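# Lay towel flat lengthwise, leaving basket in place

## Task

Spread the towel flat on the table as a single layer, with its long edges running straight forward from the robot toward the far side of the table. It must stay at least one finger's width inside the table edge, at least two finger widths from the basket rim, and more than a hand's width from the column of each arm. The basket must end upright with its entire base on the table, no more than three finger widths from its starting spot and turned roughly as it was. Finally release everything and pull the grippers away. The result only counts if it holds without the robot.

## Robot and tools

Robot: two arms, left_arm and right_arm. Scene frame: origin on the tabletop midway between the arms, +x pointing out across the table, +z up, left_arm on the +y side. The names left and right are not image sides. Base roots: left_arm at (+0.036, +0.342, 0) m, quat_wxyz (+0.996, 0, 0, -0.089); right_arm at (+0.011, -0.345, 0) m, quat_wxyz (+1.000, 0, 0, +0.016). Joint ranges (rad), base to hand: waist -2.618 to 3.054, shoulder 0 to 3.142, elbow 0 to 3.142, wrist pitch -1.571 to 1.571, wrist yaw -1.571 to 1.571, wrist roll -2.094 to 2.094. Elbows stop just before full extension.

Gripper frame: fingers extend along +z, close and open along y. The reported hand point sits between the pads, roughly 1 cm back from the tips.

Shared row layout (used by both motion tools): 14 numbers, each in [-1, 1], always for both arms. First left_arm: dx, dy, dz, rx, ry, rz, opening; then right_arm in the same order. dx..rz are an offset, not a pose: measured from that gripper's pose at the start (see each tool), expressed in the gripper's own axes. Scale: 1.0 equals 0.6 m for dx/dy/dz and 180 degrees for rotation; rx, ry, rz form a single rotation vector. Opening is absolute, not an offset: +1 fully open (0.093 m), -1 closed.

execute_actions(actions): a list of actions, run in sequence. Each action is a list of up to 15 rows; each row lasts one control step of 1/30 s, and if fewer than 15 rows are given the final row repeats to fill 15 steps. Every row is an offset from the gripper pose measured when that action began, not from the preceding row. For the first action in a call, the reference is the pose last reported in this scene. An empty list simply returns state and images.

move(target, speed, blocking): target is one 14-number row, offset from the pose in the latest result that showed one. Each gripper travels a straight line; both finish together, in 0.5 to 10 s, cut off at 10 s if longer. Rotation takes the shorter direction. speed is m/s, 0.002 to 0.5, default 0.25; rotation up to twice that in rad/s. Paths ignore obstacles and the other arm; grippers lag, wander, and may exceed speed, mostly near full reach. Faster moves and targets set deeper past a contact press harder. Opening is applied at the move's start. blocking=false returns after 0.5 s while motion continues; you must call wait or stop before another move or execute_actions. Result adds a move: line giving the outcome (done, off_target, moving, held, fault) and any limits (paced = the sent pose was clipped; held = a check blocked some steps, after which the arm can surge), plus each gripper's remaining distance. An outcome naming one arm means the other reached its pose.

wait(seconds): 0 to 10; arms keep their last command; ends early when a running move finishes. stop(): brakes a running move; needs stopping distance, more when fast; fingers are not stopped. zoom_image(camera, region): camera is cam_high, cam_low, cam_left_wrist or cam_right_wrist; region [x0, y0, x1, y1] in pixels of that camera's last image, top-left origin, up to 504x504. read_manual(section): only "licences"; no motion. finished_scene(scene): pass the current scene's number; irreversible; the goal must already hold stably.

Low-level control: each step the commanded pose is clipped to within 70 mm and 16 degrees of the measured pose, then solved by damped IK, favouring position over orientation. After an action an arm goes at most to its last clipped pose, so large displacements need several actions. Friction can leave up to about 31 mm of error, and tiny commands may not move anything.

Reading results: the state line (left_arm: ... | right_arm: ...) gives position in metres and quat_wxyz in the scene frame; accuracy drops at long reach. Hand target lines show where each gripper is currently being driven. A pose unreachable line means a clearance check altered or blocked that arm's command. grip_measured is the finger motor on the opening scale: pads meet near -0.94, each mm of object width adds about 0.0208, with a fixed per-gripper bias up to 0.02. Fingers stop on contact while the motor keeps going, so it barely reveals a grasp; sending lower numbers squeezes harder (roughly 50 to 62 N per pad maximum, less for parts under about 5 mm thick). Keep resending the closing value to keep a grip. The last Joint positions entry is the opening in metres, floored at zero. A FAULT line signals an arm stop.

Cameras: all four are 504x504, images returned in the order cam_high, cam_low, cam_left_wrist, cam_right_wrist. Calibration (K, distortion, T_world_to_cam) is provided; fixed cameras may be off by a couple of degrees and millimetres, and wrist camera poses derive from joint readings.

Cautions: never let the towel or basket leave the table; avoid hard contact between arms; avoid fast slams, drops and heavy pushing on the basket. Held items may be briefly pulled. While you compose a reply the robot keeps its last command. To hold an arm still, send the offset returning it to its wanted pose in the first call of a reply, zeros afterward, and always its desired opening. Holding loads heats motors: warning at 75 °C, a 10 s arm stop at 90 °C, and at 100 °C the arm goes limp and drops. Favour quick, smooth, low-effort motion, and end with grippers open and withdrawn.

Each tool is called after ">>>" as a command line: name --argument value for each argument, lists and objects as JSON in quotes; but a table of rows of numbers goes row by row, as --pt "numbers of a row", without its own name.

## Session

>>> execute_actions --actions '[]'

Scene clock: 0.00 s.
left_arm: end_effector_position=(+0.5351, +0.4008, +0.3890) grip_measured=+1.000 end_effector_quat_wxyz=(+0.704, +0.106, +0.697, -0.089) | right_arm: end_effector_position=(+0.3997, -0.1243, +0.2903) grip_measured=+1.000 end_effector_quat_wxyz=(+0.233, +0.070, +0.810, +0.534)
Joint positions: left_arm=[0.478 1.596 1.395 0.208 0.577 0.022 0.093] | right_arm=[ 0.22   1.511  1.272 -0.221 -0.765  0.914  0.093]
Joint velocities: left_arm=[0.012 0.012 0.002 0.037 0.022 0.037 0.   ] | right_arm=[-0.007 -0.012  0.007  0.007  0.066 -0.022  0.   ]
Motor temperatures (°C, as the motors report them): left_arm=[26 28 27 29 29 27] | right_arm=[26 25 29 28 26 28]
Hand target (left_arm): +0.535, +0.401, +0.389; +0.704, +0.106, +0.697, -0.089
Hand target (right_arm): +0.400, -0.124, +0.290; +0.233, +0.070, +0.810, +0.534

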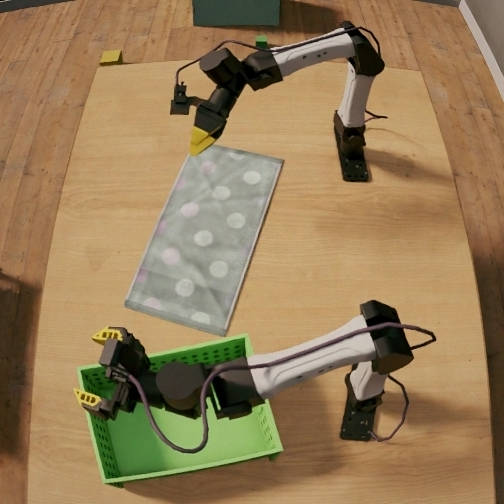

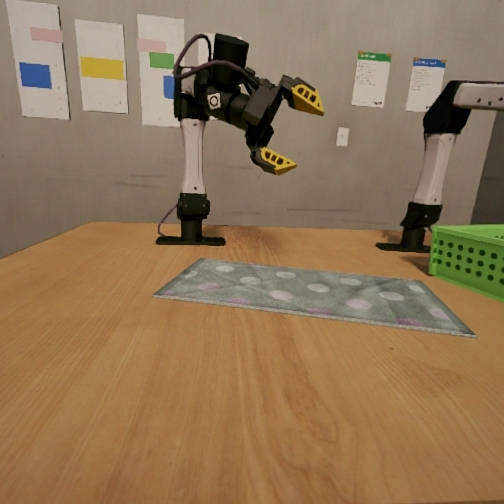

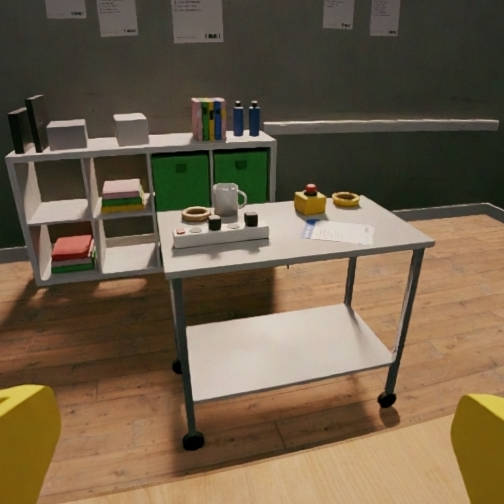

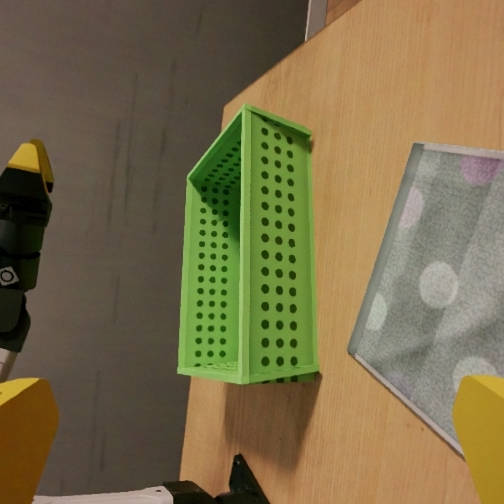

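>>> move --target '[0.386,-0.452,-0.233,-0.394,0.385,-0.401,1,0.238,-0.282,-0.284,0.202,0.381,-0.414,1]'

Scene clock: 61.90 s.
left_arm: end_effector_position=(+0.3367, +0.1808, +0.1524) grip_measured=+1.000 end_effector_quat_wxyz=(+0.003, +0.627, -0.779, +0.017) | right_arm: end_effector_position=(+0.2211, -0.2861, +0.1480) grip_measured=+1.000 end_effector_quat_wxyz=(-0.009, -0.605, +0.796, +0.008)
Joint positions: left_arm=[-0.306  1.812  1.671 -1.4    0.02  -1.838  0.093] | right_arm=[ 0.234  1.388  1.216 -1.421 -0.008 -1.033  0.093]
Joint velocities: left_arm=[-0.002  0.002  0.002  0.007  0.007  0.022  0.   ] | right_arm=[-0.012 -0.007 -0.002 -0.051  0.007 -0.022  0.   ]
Motor temperatures (°C, as the motors report them): left_arm=[26 34 34 36 29 27] | right_arm=[26 31 35 34 26 28]
Hand target (left_arm): +0.332, +0.178, +0.151; -0.013, -0.628, +0.778, -0.009
Hand target (right_arm): +0.222, -0.285, +0.149; +0.004, -0.614, +0.789, -0.003
Off the commanded pose (left_arm): 0.008 m, 2 deg.
Off the commanded pose (right_arm): 0.002 m, 3 deg.
move: off_target (right_arm)
camera_calibration (this result's frames):
cam_left_wrist: T_world_to_cam=[[0.97961, -0.200604, 0.0110186, -0.292809], [-0.185495, -0.882036, 0.433132, 0.191601], [-0.0771693, -0.426345, -0.901263, 0.324239], [0, 0, 0, 1]] pos_world=[0.347401, 0.248498, 0.212463]
cam_right_wrist: T_world_to_cam=[[0.962897, -0.268442, -0.0277153, -0.289888], [-0.230074, -0.870244, 0.435593, -0.225365], [-0.141051, -0.413055, -0.899717, 0.130072], [0, 0, 0, 1]] pos_world=[0.245628, -0.220214, 0.207162]

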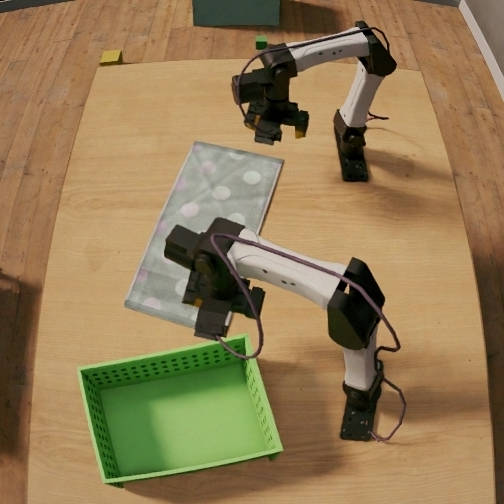

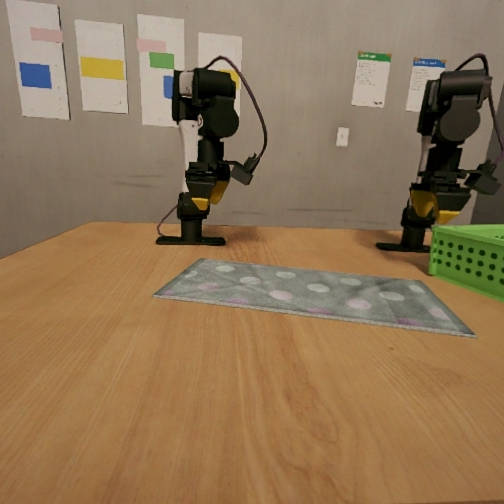

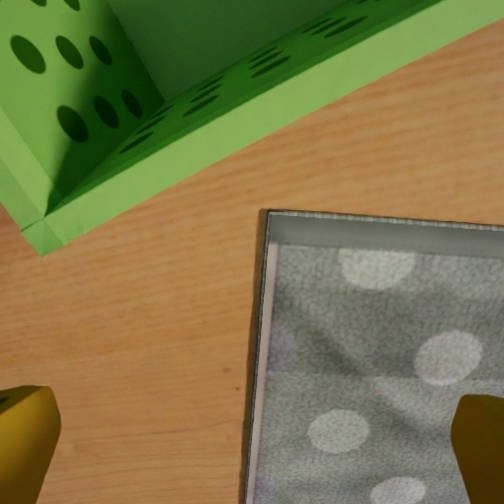

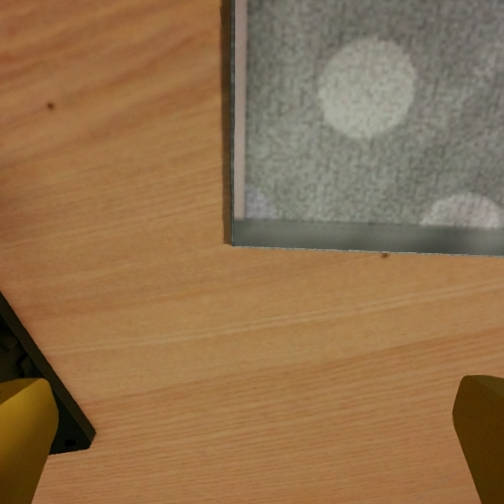

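>>> move --target '[0.052,-0.027,0.24,0,0,0,-0.1,0.008,0,0.233,0,0,0,-0.1]' --speed 0.12

>>> execute_actions --actions '[[[0,0,0.005,0,0,0,-1,0,0,0.005,0,0,0,-1]],[[0,0,0,0,0,0,-1,0,0,0,0,0,0,-1]]]'

>>> move --target '[0,0,-0.1,0,0,0,-1,0,0,-0.1,0,0,0,-1]' --speed 0.1

Scene clock: 78.30 s.
left_arm: end_effector_position=(+0.3510, +0.1721, +0.0587) grip_measured=-0.098 end_effector_quat_wxyz=(-0.071, +0.634, -0.770, -0.003) | right_arm: end_effector_position=(+0.2081, -0.2919, +0.0171) grip_measured=-0.098 end_effector_quat_wxyz=(-0.023, -0.606, +0.795, +0.013)
Joint positions: left_arm=[-0.382  1.894  1.396 -1.033 -0.137 -1.935  0.041] | right_arm=[ 0.225  1.469  0.747 -0.9   -0.006 -1.044  0.04 ]
Joint velocities: left_arm=[-0.002  0.002 -0.002  0.081 -0.051 -0.022  0.001] | right_arm=[-0.017 -0.002 -0.002 -0.022  0.007 -0.022  0.   ]
Motor temperatures (°C, as the motors report them): left_arm=[26 34 34 34 29 27] | right_arm=[26 31 35 31 26 28]
Hand target (left_arm): +0.343, +0.149, +0.015; -0.001, -0.628, +0.778, -0.011
Hand target (right_arm): +0.217, -0.292, +0.009; -0.009, -0.605, +0.796, +0.007
Off the commanded pose (left_arm): 0.057 m, 9 deg.
Off the commanded pose (right_arm): 0.012 m, 2 deg.
move: off_target (left_arm, right_arm)
camera_calibration (this result's frames):
cam_left_wrist: T_world_to_cam=[[0.980525, -0.181299, 0.0755125, -0.314969], [-0.195766, -0.933027, 0.301888, 0.24727], [0.0157233, -0.310791, -0.950348, 0.187578], [0, 0, 0, 1]] pos_world=[0.354293, 0.231903, 0.127401]
cam_right_wrist: T_world_to_cam=[[0.962382, -0.266544, -0.0526846, -0.281458], [-0.215486, -0.866886, 0.449527, -0.17862], [-0.16549, -0.421264, -0.891712, 0.0105902], [0, 0, 0, 1]] pos_world=[0.234132, -0.225403, 0.0749094]

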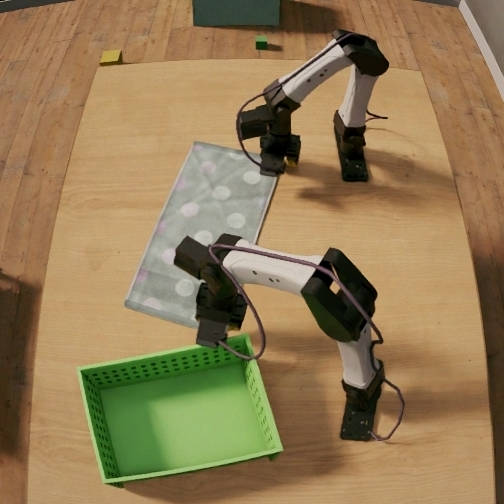

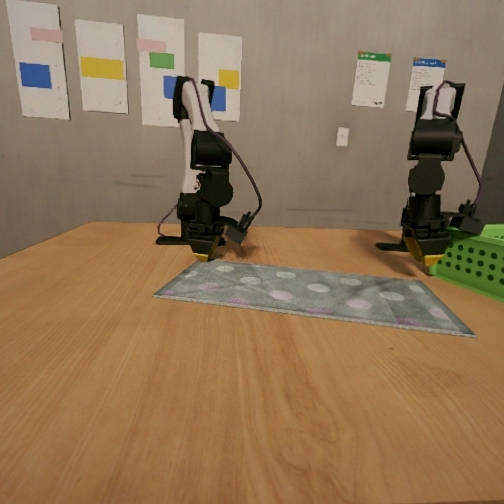

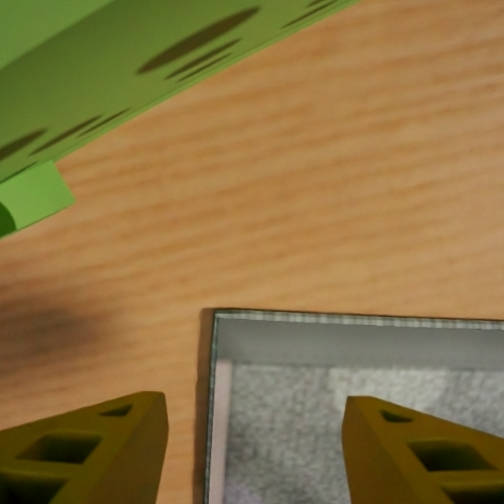

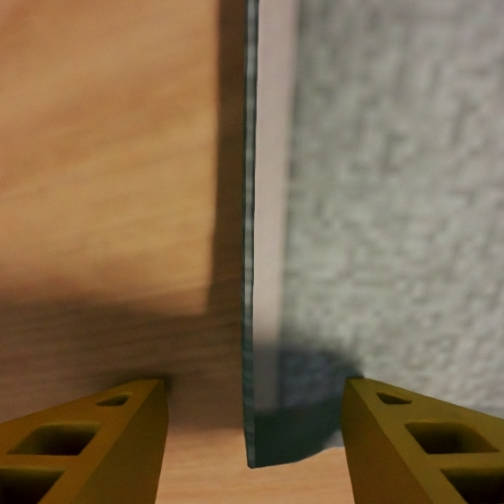

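Scene clock: 79.30 s.
left_arm: end_effector_position=(+0.3523, +0.1743, +0.0602) grip_measured=-0.991 end_effector_quat_wxyz=(-0.079, +0.634, -0.769, -0.005) | right_arm: end_effector_position=(+0.2105, -0.2919, +0.0170) grip_measured=-0.985 end_effector_quat_wxyz=(-0.019, -0.606, +0.795, +0.009)
Joint positions: left_arm=[-0.382  1.891  1.396 -1.035 -0.153 -1.936  0.   ] | right_arm=[ 0.225  1.469  0.747 -0.89  -0.003 -1.044  0.   ]
Joint velocities: left_arm=[-0.007 -0.012 -0.002  0.081  0.022 -0.007  0.   ] | right_arm=[-0.012 -0.002 -0.007 -0.022 -0.037 -0.022  0.   ]
Motor temperatures (°C, as the motors report them): left_arm=[26 34 34 33 29 27] | right_arm=[26 31 35 31 26 28]
Hand target (left_arm): +0.352, +0.174, +0.060; +0.078, -0.634, +0.769, +0.004
Hand target (right_arm): +0.210, -0.292, +0.017; -0.019, -0.606, +0.795, +0.009
Off the commanded pose (left_arm): 0.000 m, 0 deg.
Off the commanded pose (right_arm): 0.000 m, 0 deg.
camera_calibration (this result's frames):
cam_left_wrist: T_world_to_cam=[[0.979968, -0.180883, 0.0833298, -0.316269], [-0.19748, -0.936727, 0.28904, 0.251143], [0.0257747, -0.299706, -0.953683, 0.184414], [0, 0, 0, 1]] pos_world=[0.354776, 0.233315, 0.129637]
cam_right_wrist: T_world_to_cam=[[0.962906, -0.266431, -0.0427298, -0.283993], [-0.219878, -0.866524, 0.448096, -0.176977], [-0.156413, -0.422079, -0.892964, 0.00877061], [0, 0, 0, 1]] pos_world=[0.235917, -0.225318, 0.0749997]

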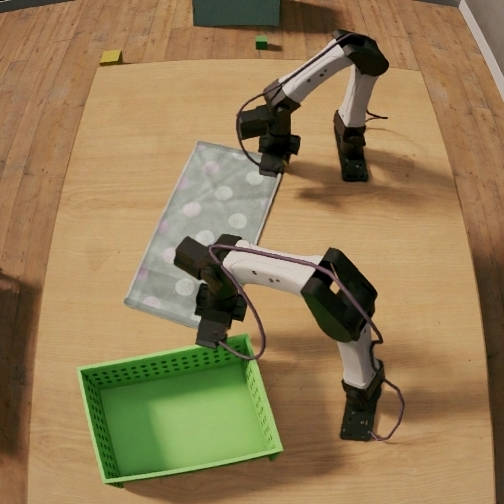

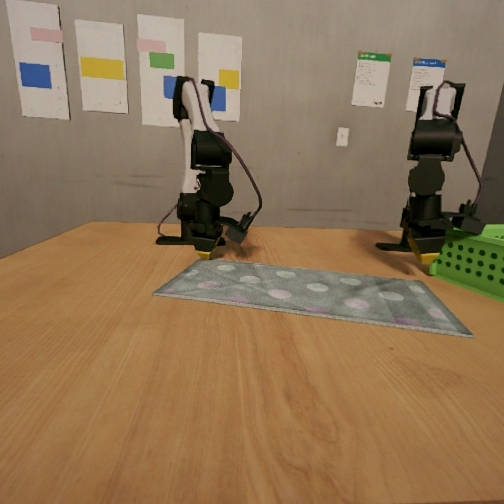

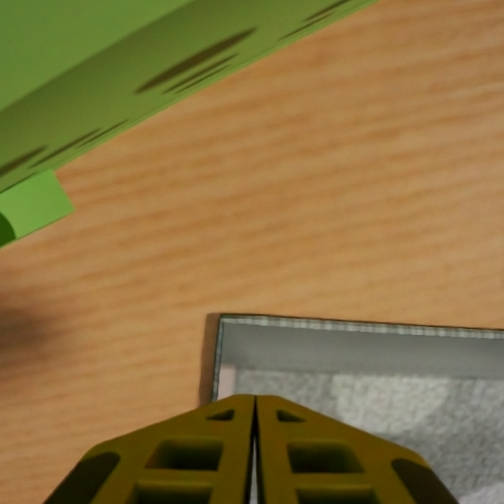

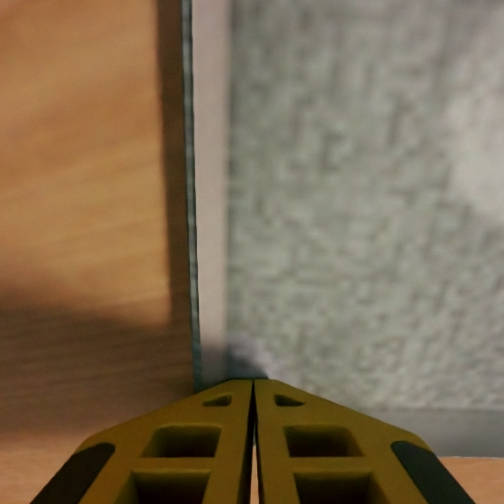

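Scene clock: 80.50 s.
left_arm: end_effector_position=(+0.3457, +0.1696, +0.1084) grip_measured=-0.991 end_effector_quat_wxyz=(-0.076, +0.633, -0.771, -0.014) | right_arm: end_effector_position=(+0.2106, -0.2918, +0.0675) grip_measured=-0.985 end_effector_quat_wxyz=(-0.030, -0.606, +0.795, +0.014)
Joint positions: left_arm=[-0.404  1.868  1.56  -1.244 -0.153 -1.955  0.   ] | right_arm=[ 0.225  1.414  0.914 -1.136 -0.003 -1.044  0.   ]
Joint velocities: left_arm=[-0.012 -0.012  0.012 -0.081  0.022 -0.11   0.   ] | right_arm=[-0.002 -0.012  0.012  0.095 -0.007 -0.007  0.   ]
Motor temperatures (°C, as the motors report them): left_arm=[26 35 34 33 29 27] | right_arm=[26 31 35 31 26 28]
Hand target (left_arm): +0.345, +0.167, +0.119; +0.078, -0.634, +0.770, +0.005
Hand target (right_arm): +0.213, -0.291, +0.077; -0.019, -0.606, +0.795, +0.009
Off the commanded pose (left_arm): 0.011 m, 1 deg.
Off the commanded pose (right_arm): 0.010 m, 1 deg.
move: off_target (left_arm)
camera_calibration (this result's frames):
cam_left_wrist: T_world_to_cam=[[0.980754, -0.184103, 0.0650134, -0.312428], [-0.195038, -0.939127, 0.282842, 0.231685], [0.00898372, -0.290079, -0.956961, 0.233561], [0, 0, 0, 1]] pos_world=[0.349504, 0.227814, 0.17829]
cam_right_wrist: T_world_to_cam=[[0.961719, -0.266745, -0.062802, -0.280465], [-0.209683, -0.863836, 0.458062, -0.201571], [-0.176436, -0.427358, -0.886699, 0.0561645], [0, 0, 0, 1]] pos_world=[0.237372, -0.224934, 0.124519]

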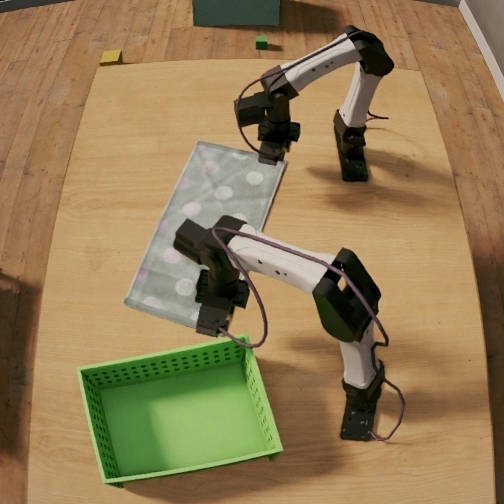

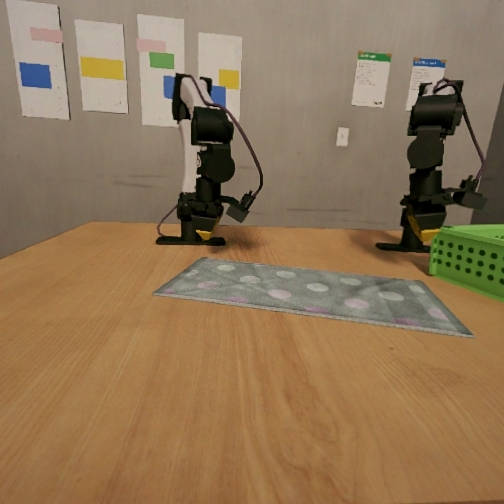

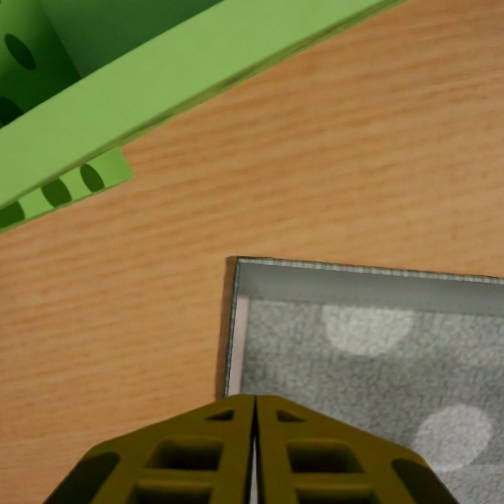

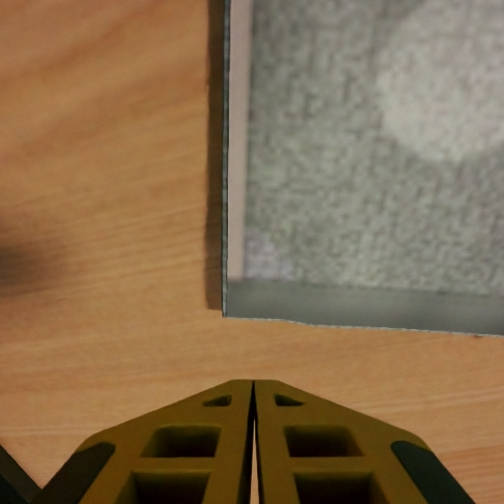

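>>> move --target '[0.095,-0.183,0.12,-0.03,0.038,0,0.6,-0.048,-0.193,0.06,0,0,0,0.6]' --speed 0.15

>>> move --target '[0,0,0.06,0,0,0,0.6,0,0,0.05,0,0,0,0.6]' --speed 0.05

Scene clock: 94.67 s.
left_arm: end_effector_position=(+0.4477, +0.1010, +0.0323) grip_measured=+0.598 end_effector_quat_wxyz=(-0.006, +0.636, -0.771, -0.013) | right_arm: end_effector_position=(+0.3169, -0.2915, +0.0232) grip_measured=+0.598 end_effector_quat_wxyz=(-0.038, -0.606, +0.794, +0.021)
Joint positions: left_arm=[-0.359  2.488  2.251 -1.353 -0.019 -1.917  0.074] | right_arm=[ 0.139  1.88   1.23  -1.008 -0.002 -1.132  0.074]
Joint velocities: left_arm=[-0.002  0.017  0.002 -0.022 -0.037 -0.007  0.   ] | right_arm=[-0.007 -0.012 -0.007  0.066  0.037 -0.022 -0.002]
Motor temperatures (°C, as the motors report them): left_arm=[26 37 35 32 29 27] | right_arm=[26 31 35 30 26 28]
Hand target (left_arm): +0.449, +0.102, +0.036; +0.001, -0.635, +0.772, +0.012
Hand target (right_arm): +0.328, -0.294, +0.023; -0.029, -0.606, +0.795, +0.013
Off the commanded pose (left_arm): 0.006 m, 1 deg.
Off the commanded pose (right_arm): 0.011 m, 1 deg.
move: off_target (right_arm)
camera_calibration (this result's frames):
cam_left_wrist: T_world_to_cam=[[0.984236, -0.175322, -0.023262, -0.419755], [-0.15293, -0.909742, 0.385982, 0.183619], [-0.0888336, -0.37634, -0.922213, 0.191362], [0, 0, 0, 1]] pos_world=[0.458218, 0.16547, 0.0958386]
cam_right_wrist: T_world_to_cam=[[0.960466, -0.26537, -0.0841709, -0.384036], [-0.198462, -0.864674, 0.461466, -0.162604], [-0.195239, -0.426517, -0.883156, 0.0419228], [0, 0, 0, 1]] pos_world=[0.344767, -0.224631, 0.0797362]

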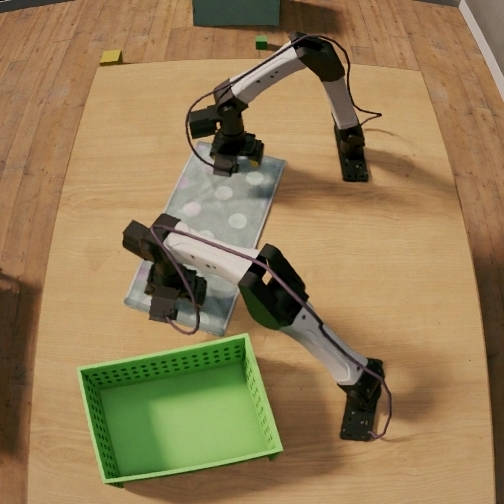

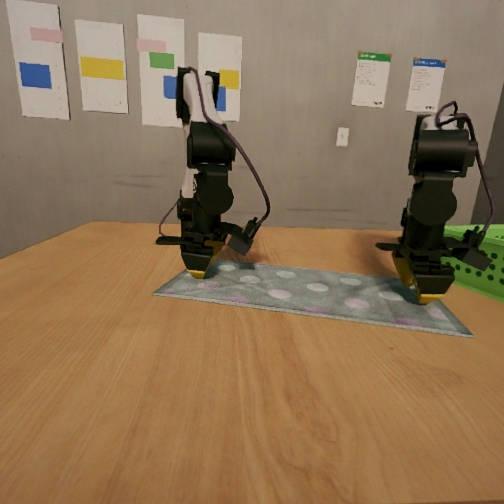

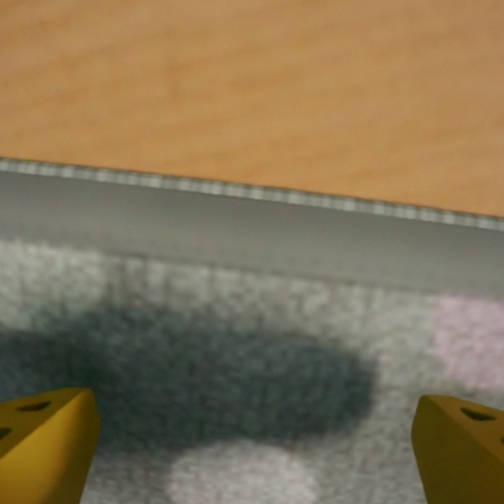

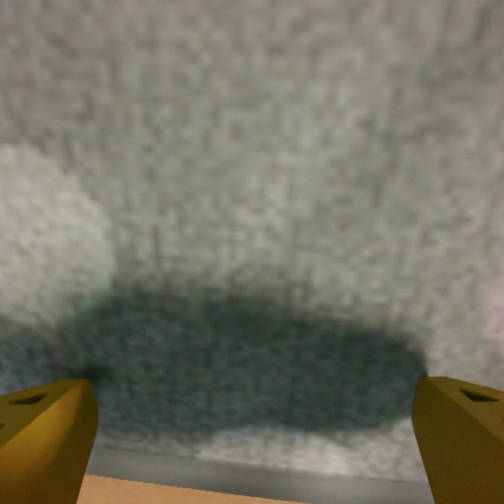

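Scene clock: 95.63 s.
left_arm: end_effector_position=(+0.4465, +0.1018, +0.0210) grip_measured=+0.598 end_effector_quat_wxyz=(-0.008, +0.636, -0.771, -0.006) | right_arm: end_effector_position=(+0.3185, -0.2916, +0.0181) grip_measured=+0.598 end_effector_quat_wxyz=(-0.032, -0.606, +0.794, +0.016)
Joint positions: left_arm=[-0.359  2.462  2.158 -1.273 -0.019 -1.917  0.074] | right_arm=[ 0.139  1.88   1.209 -0.972  0.    -1.132  0.074]
Joint velocities: left_arm=[ 0.032 -0.002 -0.007  0.007  0.007  0.007 -0.001] | right_arm=[ 0.002  0.017 -0.012  0.022 -0.022 -0.037 -0.001]
Motor temperatures (°C, as the motors report them): left_arm=[26 37 35 32 29 27] | right_arm=[26 31 35 30 26 28]
Hand target (left_arm): +0.446, +0.103, -0.003; +0.005, -0.636, +0.771, +0.013
Hand target (right_arm): +0.313, -0.292, -0.005; -0.039, -0.606, +0.794, +0.021
Off the commanded pose (left_arm): 0.025 m, 1 deg.
Off the commanded pose (right_arm): 0.025 m, 1 deg.
move: off_target (left_arm, right_arm)
camera_calibration (this result's frames):
cam_left_wrist: T_world_to_cam=[[0.984438, -0.175442, -0.0100582, -0.419016], [-0.157639, -0.906937, 0.390659, 0.190158], [-0.0776603, -0.382994, -0.92048, 0.176821], [0, 0, 0, 1]] pos_world=[0.456204, 0.16667, 0.084259]
cam_right_wrist: T_world_to_cam=[[0.961724, -0.265163, -0.0690987, -0.386708], [-0.20557, -0.864908, 0.457903, -0.157733], [-0.181183, -0.426172, -0.886312, 0.0333523], [0, 0, 0, 1]] pos_world=[0.345524, -0.224752, 0.0750662]

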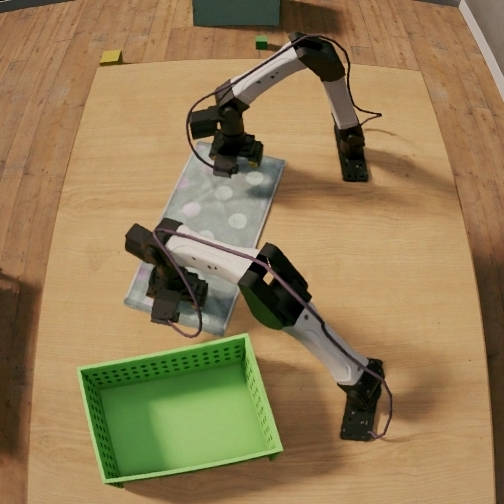

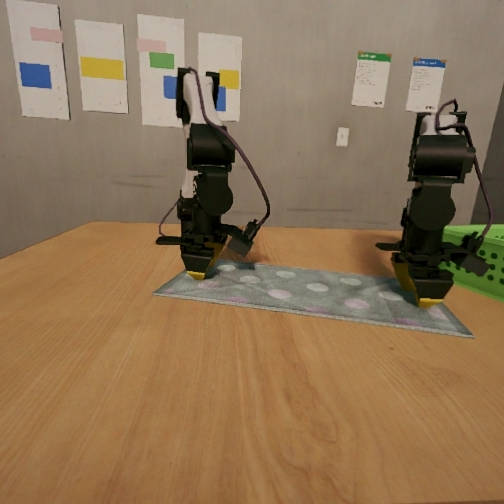

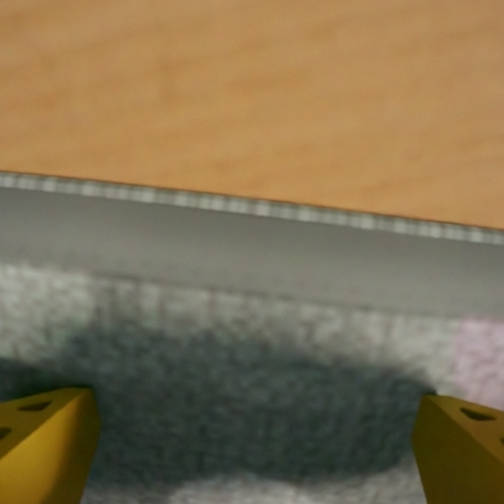

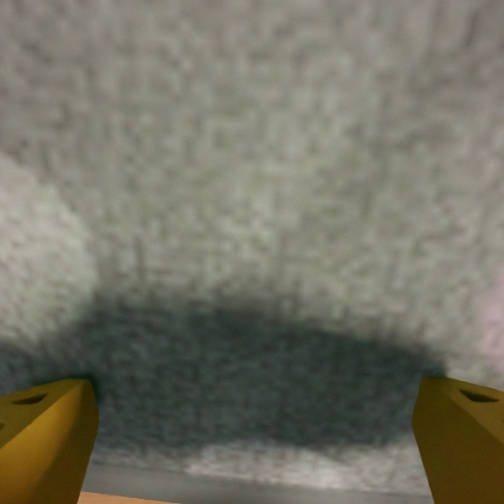

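>>> move --target '[0.042,-0.018,0.03,0,0,0.1,0.6,-0.003,0.191,0.03,0,0,0.1,0.6]' --speed 0.08

Scene clock: 106.60 s.
left_arm: end_effector_position=(+0.4572, +0.0876, +0.0218) grip_measured=+0.598 end_effector_quat_wxyz=(+0.022, -0.525, +0.851, +0.001) | right_arm: end_effector_position=(+0.2332, -0.2606, +0.0164) grip_measured=+0.598 end_effector_quat_wxyz=(+0.000, -0.475, +0.880, -0.005)
Joint positions: left_arm=[-0.38   2.526  2.279 -1.306 -0.04  -1.663  0.074] | right_arm=[ 0.337  1.551  0.821 -0.839  0.01  -0.619  0.074]
Joint velocities: left_arm=[-0.022  0.007  0.002 -0.022  0.037  0.022 -0.001] | right_arm=[ 0.007 -0.022 -0.002 -0.037  0.051 -0.037  0.   ]
Motor temperatures (°C, as the motors report them): left_arm=[26 39 34 32 29 27] | right_arm=[26 31 34 31 26 28]
Hand target (left_arm): +0.451, +0.076, +0.002; +0.007, -0.508, +0.861, +0.007
Hand target (right_arm): +0.208, -0.262, +0.008; -0.035, -0.474, +0.880, +0.012
Off the commanded pose (left_arm): 0.023 m, 3 deg.
Off the commanded pose (right_arm): 0.027 m, 4 deg.
move: off_target (left_arm, right_arm)
camera_calibration (this result's frames):
cam_left_wrist: T_world_to_cam=[[0.899879, -0.436017, 0.0103797, -0.370984], [-0.407951, -0.833061, 0.373612, 0.286988], [-0.154254, -0.34044, -0.927527, 0.204392], [0, 0, 0, 1]] pos_world=[0.482446, 0.146907, 0.0862072]
cam_right_wrist: T_world_to_cam=[[0.835217, -0.549903, 0.00441718, -0.342409], [-0.496461, -0.750544, 0.436132, -0.0496882], [-0.236515, -0.366458, -0.899872, 0.0582783], [0, 0, 0, 1]] pos_world=[0.275102, -0.204228, 0.0756261]

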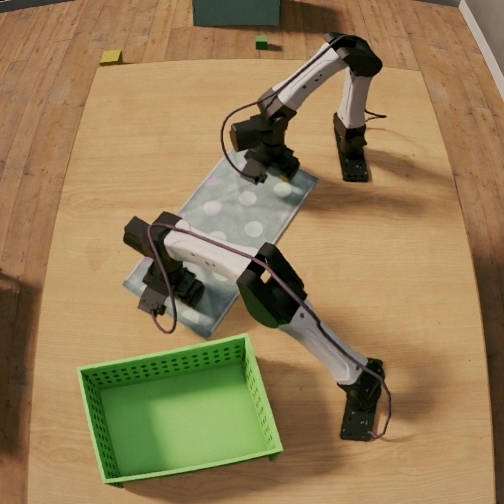

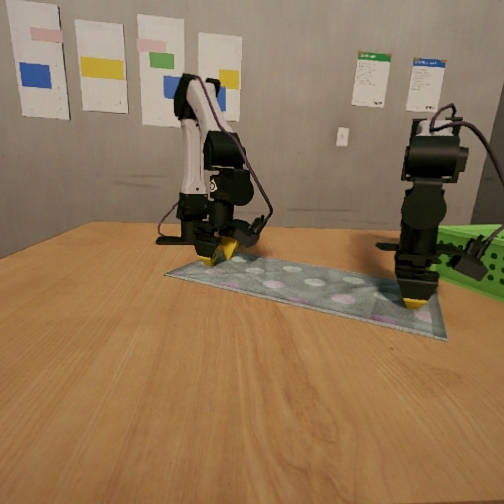

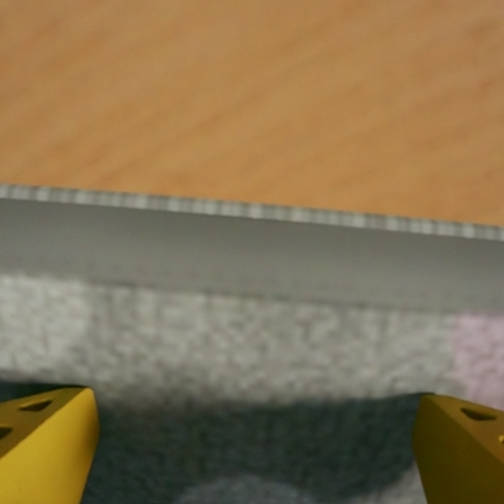

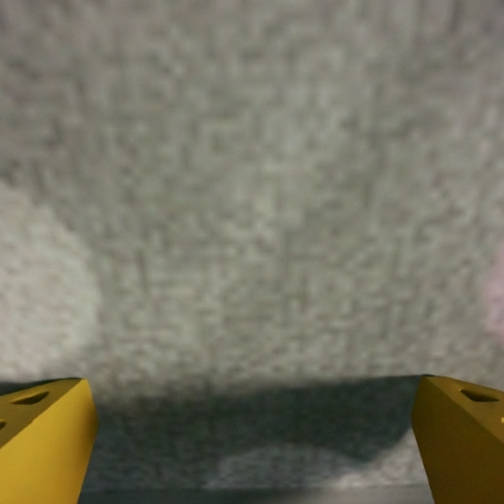

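>>> move --target '[0.065,-0.048,0.03,0,0,0.12,0.6,-0.002,0.227,0.03,0,0,0.11,0.6]' --speed 0.08

Scene clock: 115.00 s.
left_arm: end_effector_position=(+0.4735, +0.0547, +0.0226) grip_measured=+0.598 end_effector_quat_wxyz=(+0.041, -0.375, +0.926, +0.000) | right_arm: end_effector_position=(+0.1527, -0.1958, +0.0199) grip_measured=+0.598 end_effector_quat_wxyz=(+0.055, -0.301, +0.950, -0.053)
Joint positions: left_arm=[-0.426  2.782  2.774 -1.518 -0.068 -1.373  0.074] | right_arm=[ 0.9    1.389  0.685 -0.84   0.149  0.316  0.074]
Joint velocities: left_arm=[ 0.017  0.017  0.051 -0.022  0.051  0.022  0.   ] | right_arm=[ 0.007  0.002 -0.022  0.066 -0.095  0.081  0.   ]
Motor temperatures (°C, as the motors report them): left_arm=[26 40 35 32 29 27] | right_arm=[27 31 34 30 26 28]
Hand target (left_arm): +0.464, +0.042, +0.002; +0.022, -0.356, +0.934, +0.003
Hand target (right_arm): +0.119, -0.190, +0.001; -0.004, -0.315, +0.949, -0.008
Off the commanded pose (left_arm): 0.025 m, 3 deg.
Off the commanded pose (right_arm): 0.041 m, 8 deg.
move: off_target (left_arm, right_arm)
camera_calibration (this result's frames):
cam_left_wrist: T_world_to_cam=[[0.706221, -0.707716, 0.0197689, -0.293672], [-0.670623, -0.659733, 0.339144, 0.381621], [-0.226975, -0.252768, -0.940527, 0.226303], [0, 0, 0, 1]] pos_world=[0.514686, 0.101133, 0.089225]
cam_right_wrist: T_world_to_cam=[[0.567306, -0.8135, 0.127994, -0.252774], [-0.790365, -0.494208, 0.362051, 0.0539127], [-0.231273, -0.306555, -0.923329, 0.0775231], [0, 0, 0, 1]] pos_world=[0.20394, -0.155222, 0.0844137]

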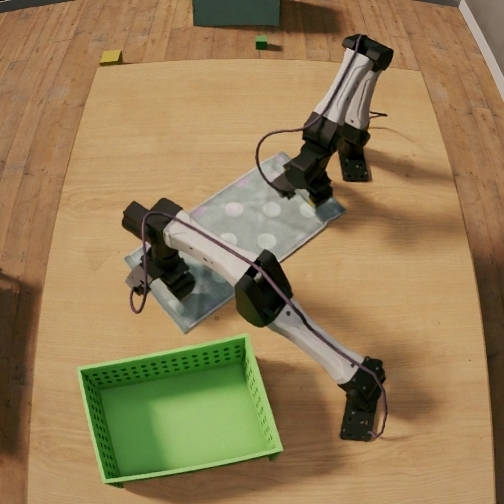

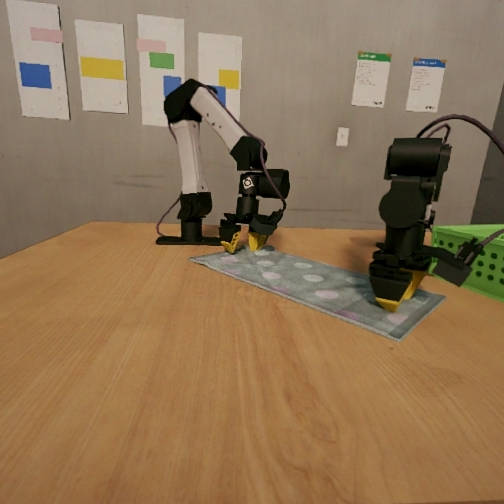

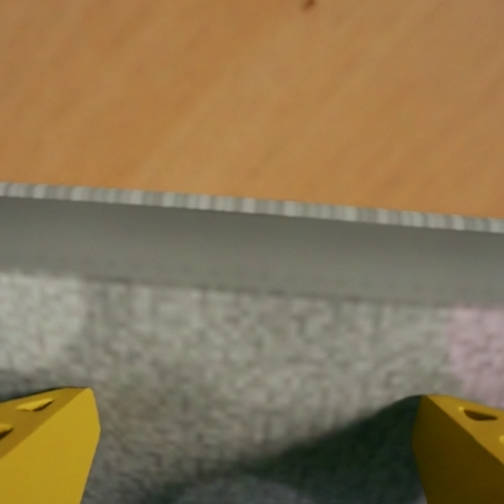

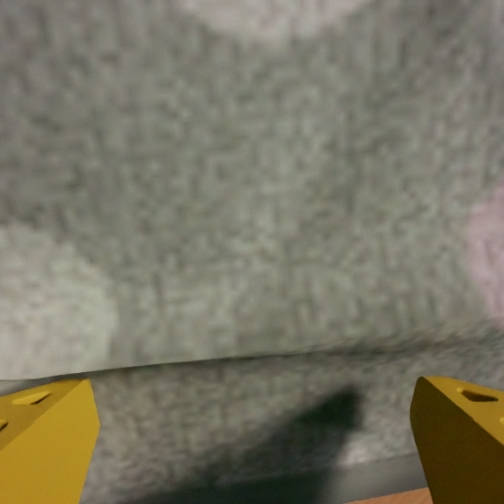

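>>> move --target '[0.048,0.023,0.03,0,0,0.12,0.6,0.037,0.262,0.04,-0.043,0.023,0.09,0.6]' --speed 0.08

Scene clock: 124.03 s.
left_arm: end_effector_position=(+0.4643, +0.0499, +0.0225) grip_measured=+0.598 end_effector_quat_wxyz=(+0.072, -0.214, +0.974, -0.006) | right_arm: end_effector_position=(+0.0906, -0.1375, +0.0214) grip_measured=+0.598 end_effector_quat_wxyz=(+0.097, -0.149, +0.980, -0.084)
Joint positions: left_arm=[-0.454  2.562  2.339 -1.244 -0.101 -1.059  0.074] | right_arm=[ 1.351  1.569  0.835 -0.933  0.239  1.094  0.074]
Joint velocities: left_arm=[-0.017  0.002 -0.012  0.051  0.022  0.007  0.001] | right_arm=[-0.007 -0.007  0.012  0.007 -0.051 -0.007 -0.   ]
Motor temperatures (°C, as the motors report them): left_arm=[26 42 35 32 29 27] | right_arm=[27 30 33 31 27 28]
Hand target (left_arm): +0.445, +0.046, +0.003; +0.039, -0.196, +0.980, +0.008
Hand target (right_arm): +0.049, -0.097, -0.006; +0.007, -0.170, +0.985, -0.003
Off the commanded pose (left_arm): 0.029 m, 5 deg.
Off the commanded pose (right_arm): 0.084 m, 15 deg.
move: off_target (left_arm, right_arm); limits=paced
camera_calibration (this result's frames):
cam_left_wrist: T_world_to_cam=[[0.430701, -0.9019, 0.0327526, -0.153263], [-0.870488, -0.405573, 0.278857, 0.453838], [-0.238217, -0.148614, -0.959774, 0.223366], [0, 0, 0, 1]] pos_world=[0.51428, 0.079032, 0.0928449]
cam_right_wrist: T_world_to_cam=[[0.276301, -0.942353, 0.188754, -0.16292], [-0.937399, -0.220925, 0.269213, 0.0860331], [-0.211994, -0.251321, -0.944403, 0.0887873], [0, 0, 0, 1]] pos_world=[0.144485, -0.112207, 0.0914414]

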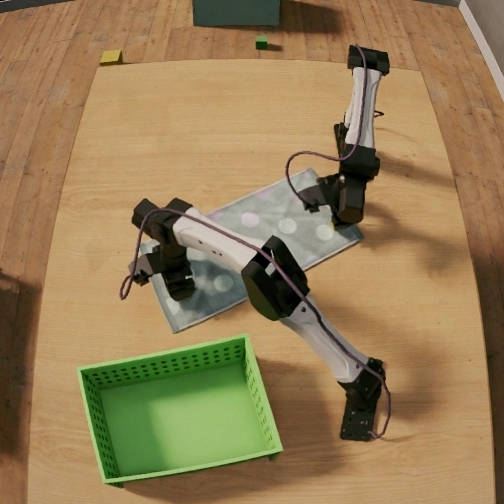

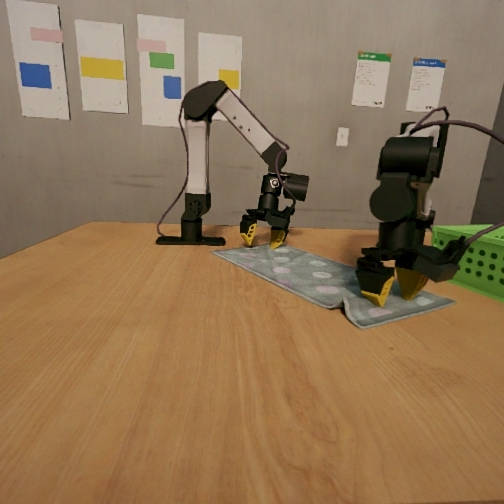

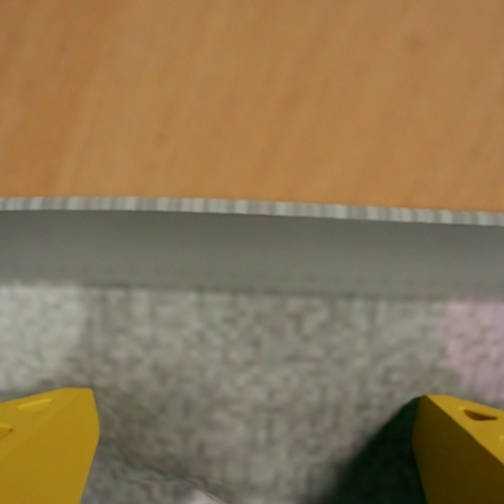

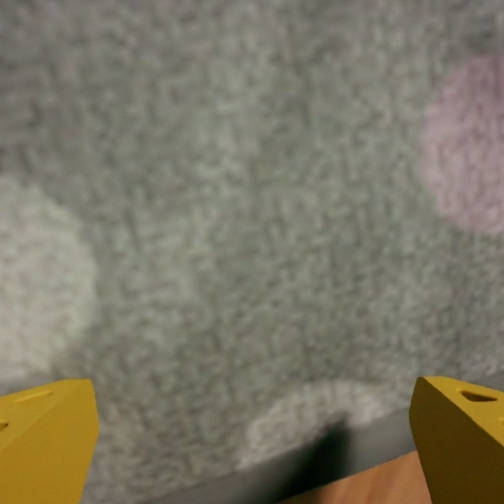

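>>> move --target '[0,0,0.015,-0.01,0.04,0.04,0.6,0,0.22,-0.01,-0.062,0.052,0.02,0.6]' --speed 0.07

Scene clock: 133.40 s.
left_arm: end_effector_position=(+0.4702, +0.0496, +0.0238) grip_measured=+0.598 end_effector_quat_wxyz=(+0.029, -0.159, +0.987, -0.006) | right_arm: end_effector_position=(+0.0634, -0.0441, +0.0200) grip_measured=+0.598 end_effector_quat_wxyz=(+0.020, -0.114, +0.992, -0.040)
Joint positions: left_arm=[-0.426  2.758  2.731 -1.494 -0.032 -0.923  0.074] | right_arm=[ 1.397  1.849  1.176 -0.965  0.058  1.203  0.074]
Joint velocities: left_arm=[-0.007  0.046  0.105 -0.066 -0.022  0.007 -0.001] | right_arm=[-0.007 -0.002 -0.002 -0.022 -0.081  0.037  0.   ]
Motor temperatures (°C, as the motors report them): left_arm=[26 44 34 32 29 27] | right_arm=[27 30 33 32 28 28]
Hand target (left_arm): +0.465, +0.051, +0.013; +0.010, -0.154, +0.988, -0.001
Hand target (right_arm): +0.051, -0.017, +0.004; +0.002, -0.121, +0.993, -0.000
Off the commanded pose (left_arm): 0.011 m, 3 deg.
Off the commanded pose (right_arm): 0.038 m, 5 deg.
move: off_target (left_arm, right_arm)
camera_calibration (this result's frames):
cam_left_wrist: T_world_to_cam=[[0.327668, -0.944738, 0.0102001, -0.104983], [-0.883642, -0.302621, 0.357208, 0.457651], [-0.334381, -0.126059, -0.933969, 0.269525], [0, 0, 0, 1]] pos_world=[0.528923, 0.0732898, 0.0893225]
cam_right_wrist: T_world_to_cam=[[0.224193, -0.971412, 0.0780826, -0.0628833], [-0.898203, -0.17488, 0.403297, 0.0784408], [-0.378112, -0.16055, -0.911732, 0.119025], [0, 0, 0, 1]] pos_world=[0.129559, -0.0282584, 0.0817942]

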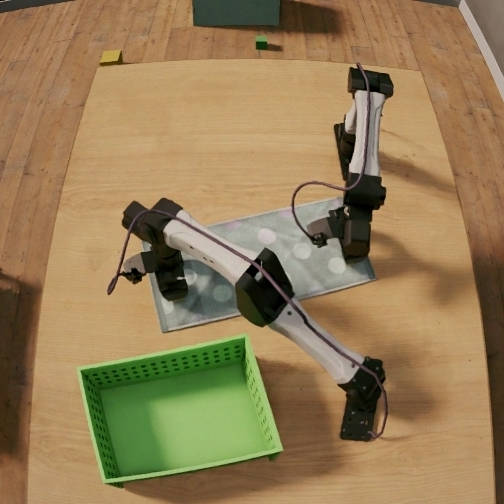

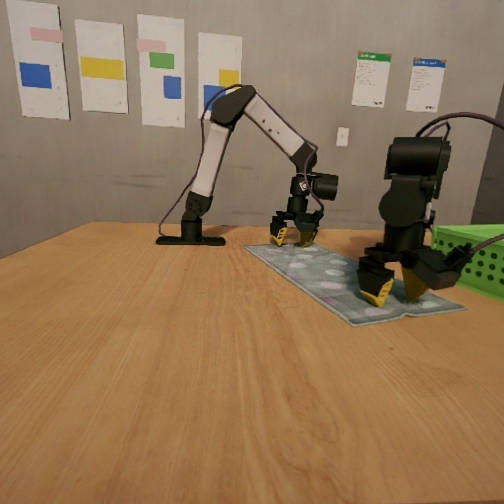

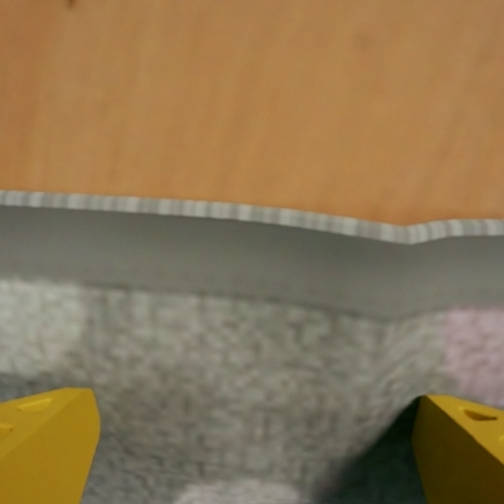

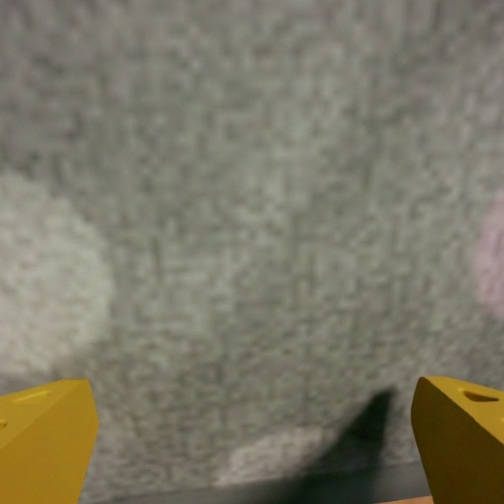

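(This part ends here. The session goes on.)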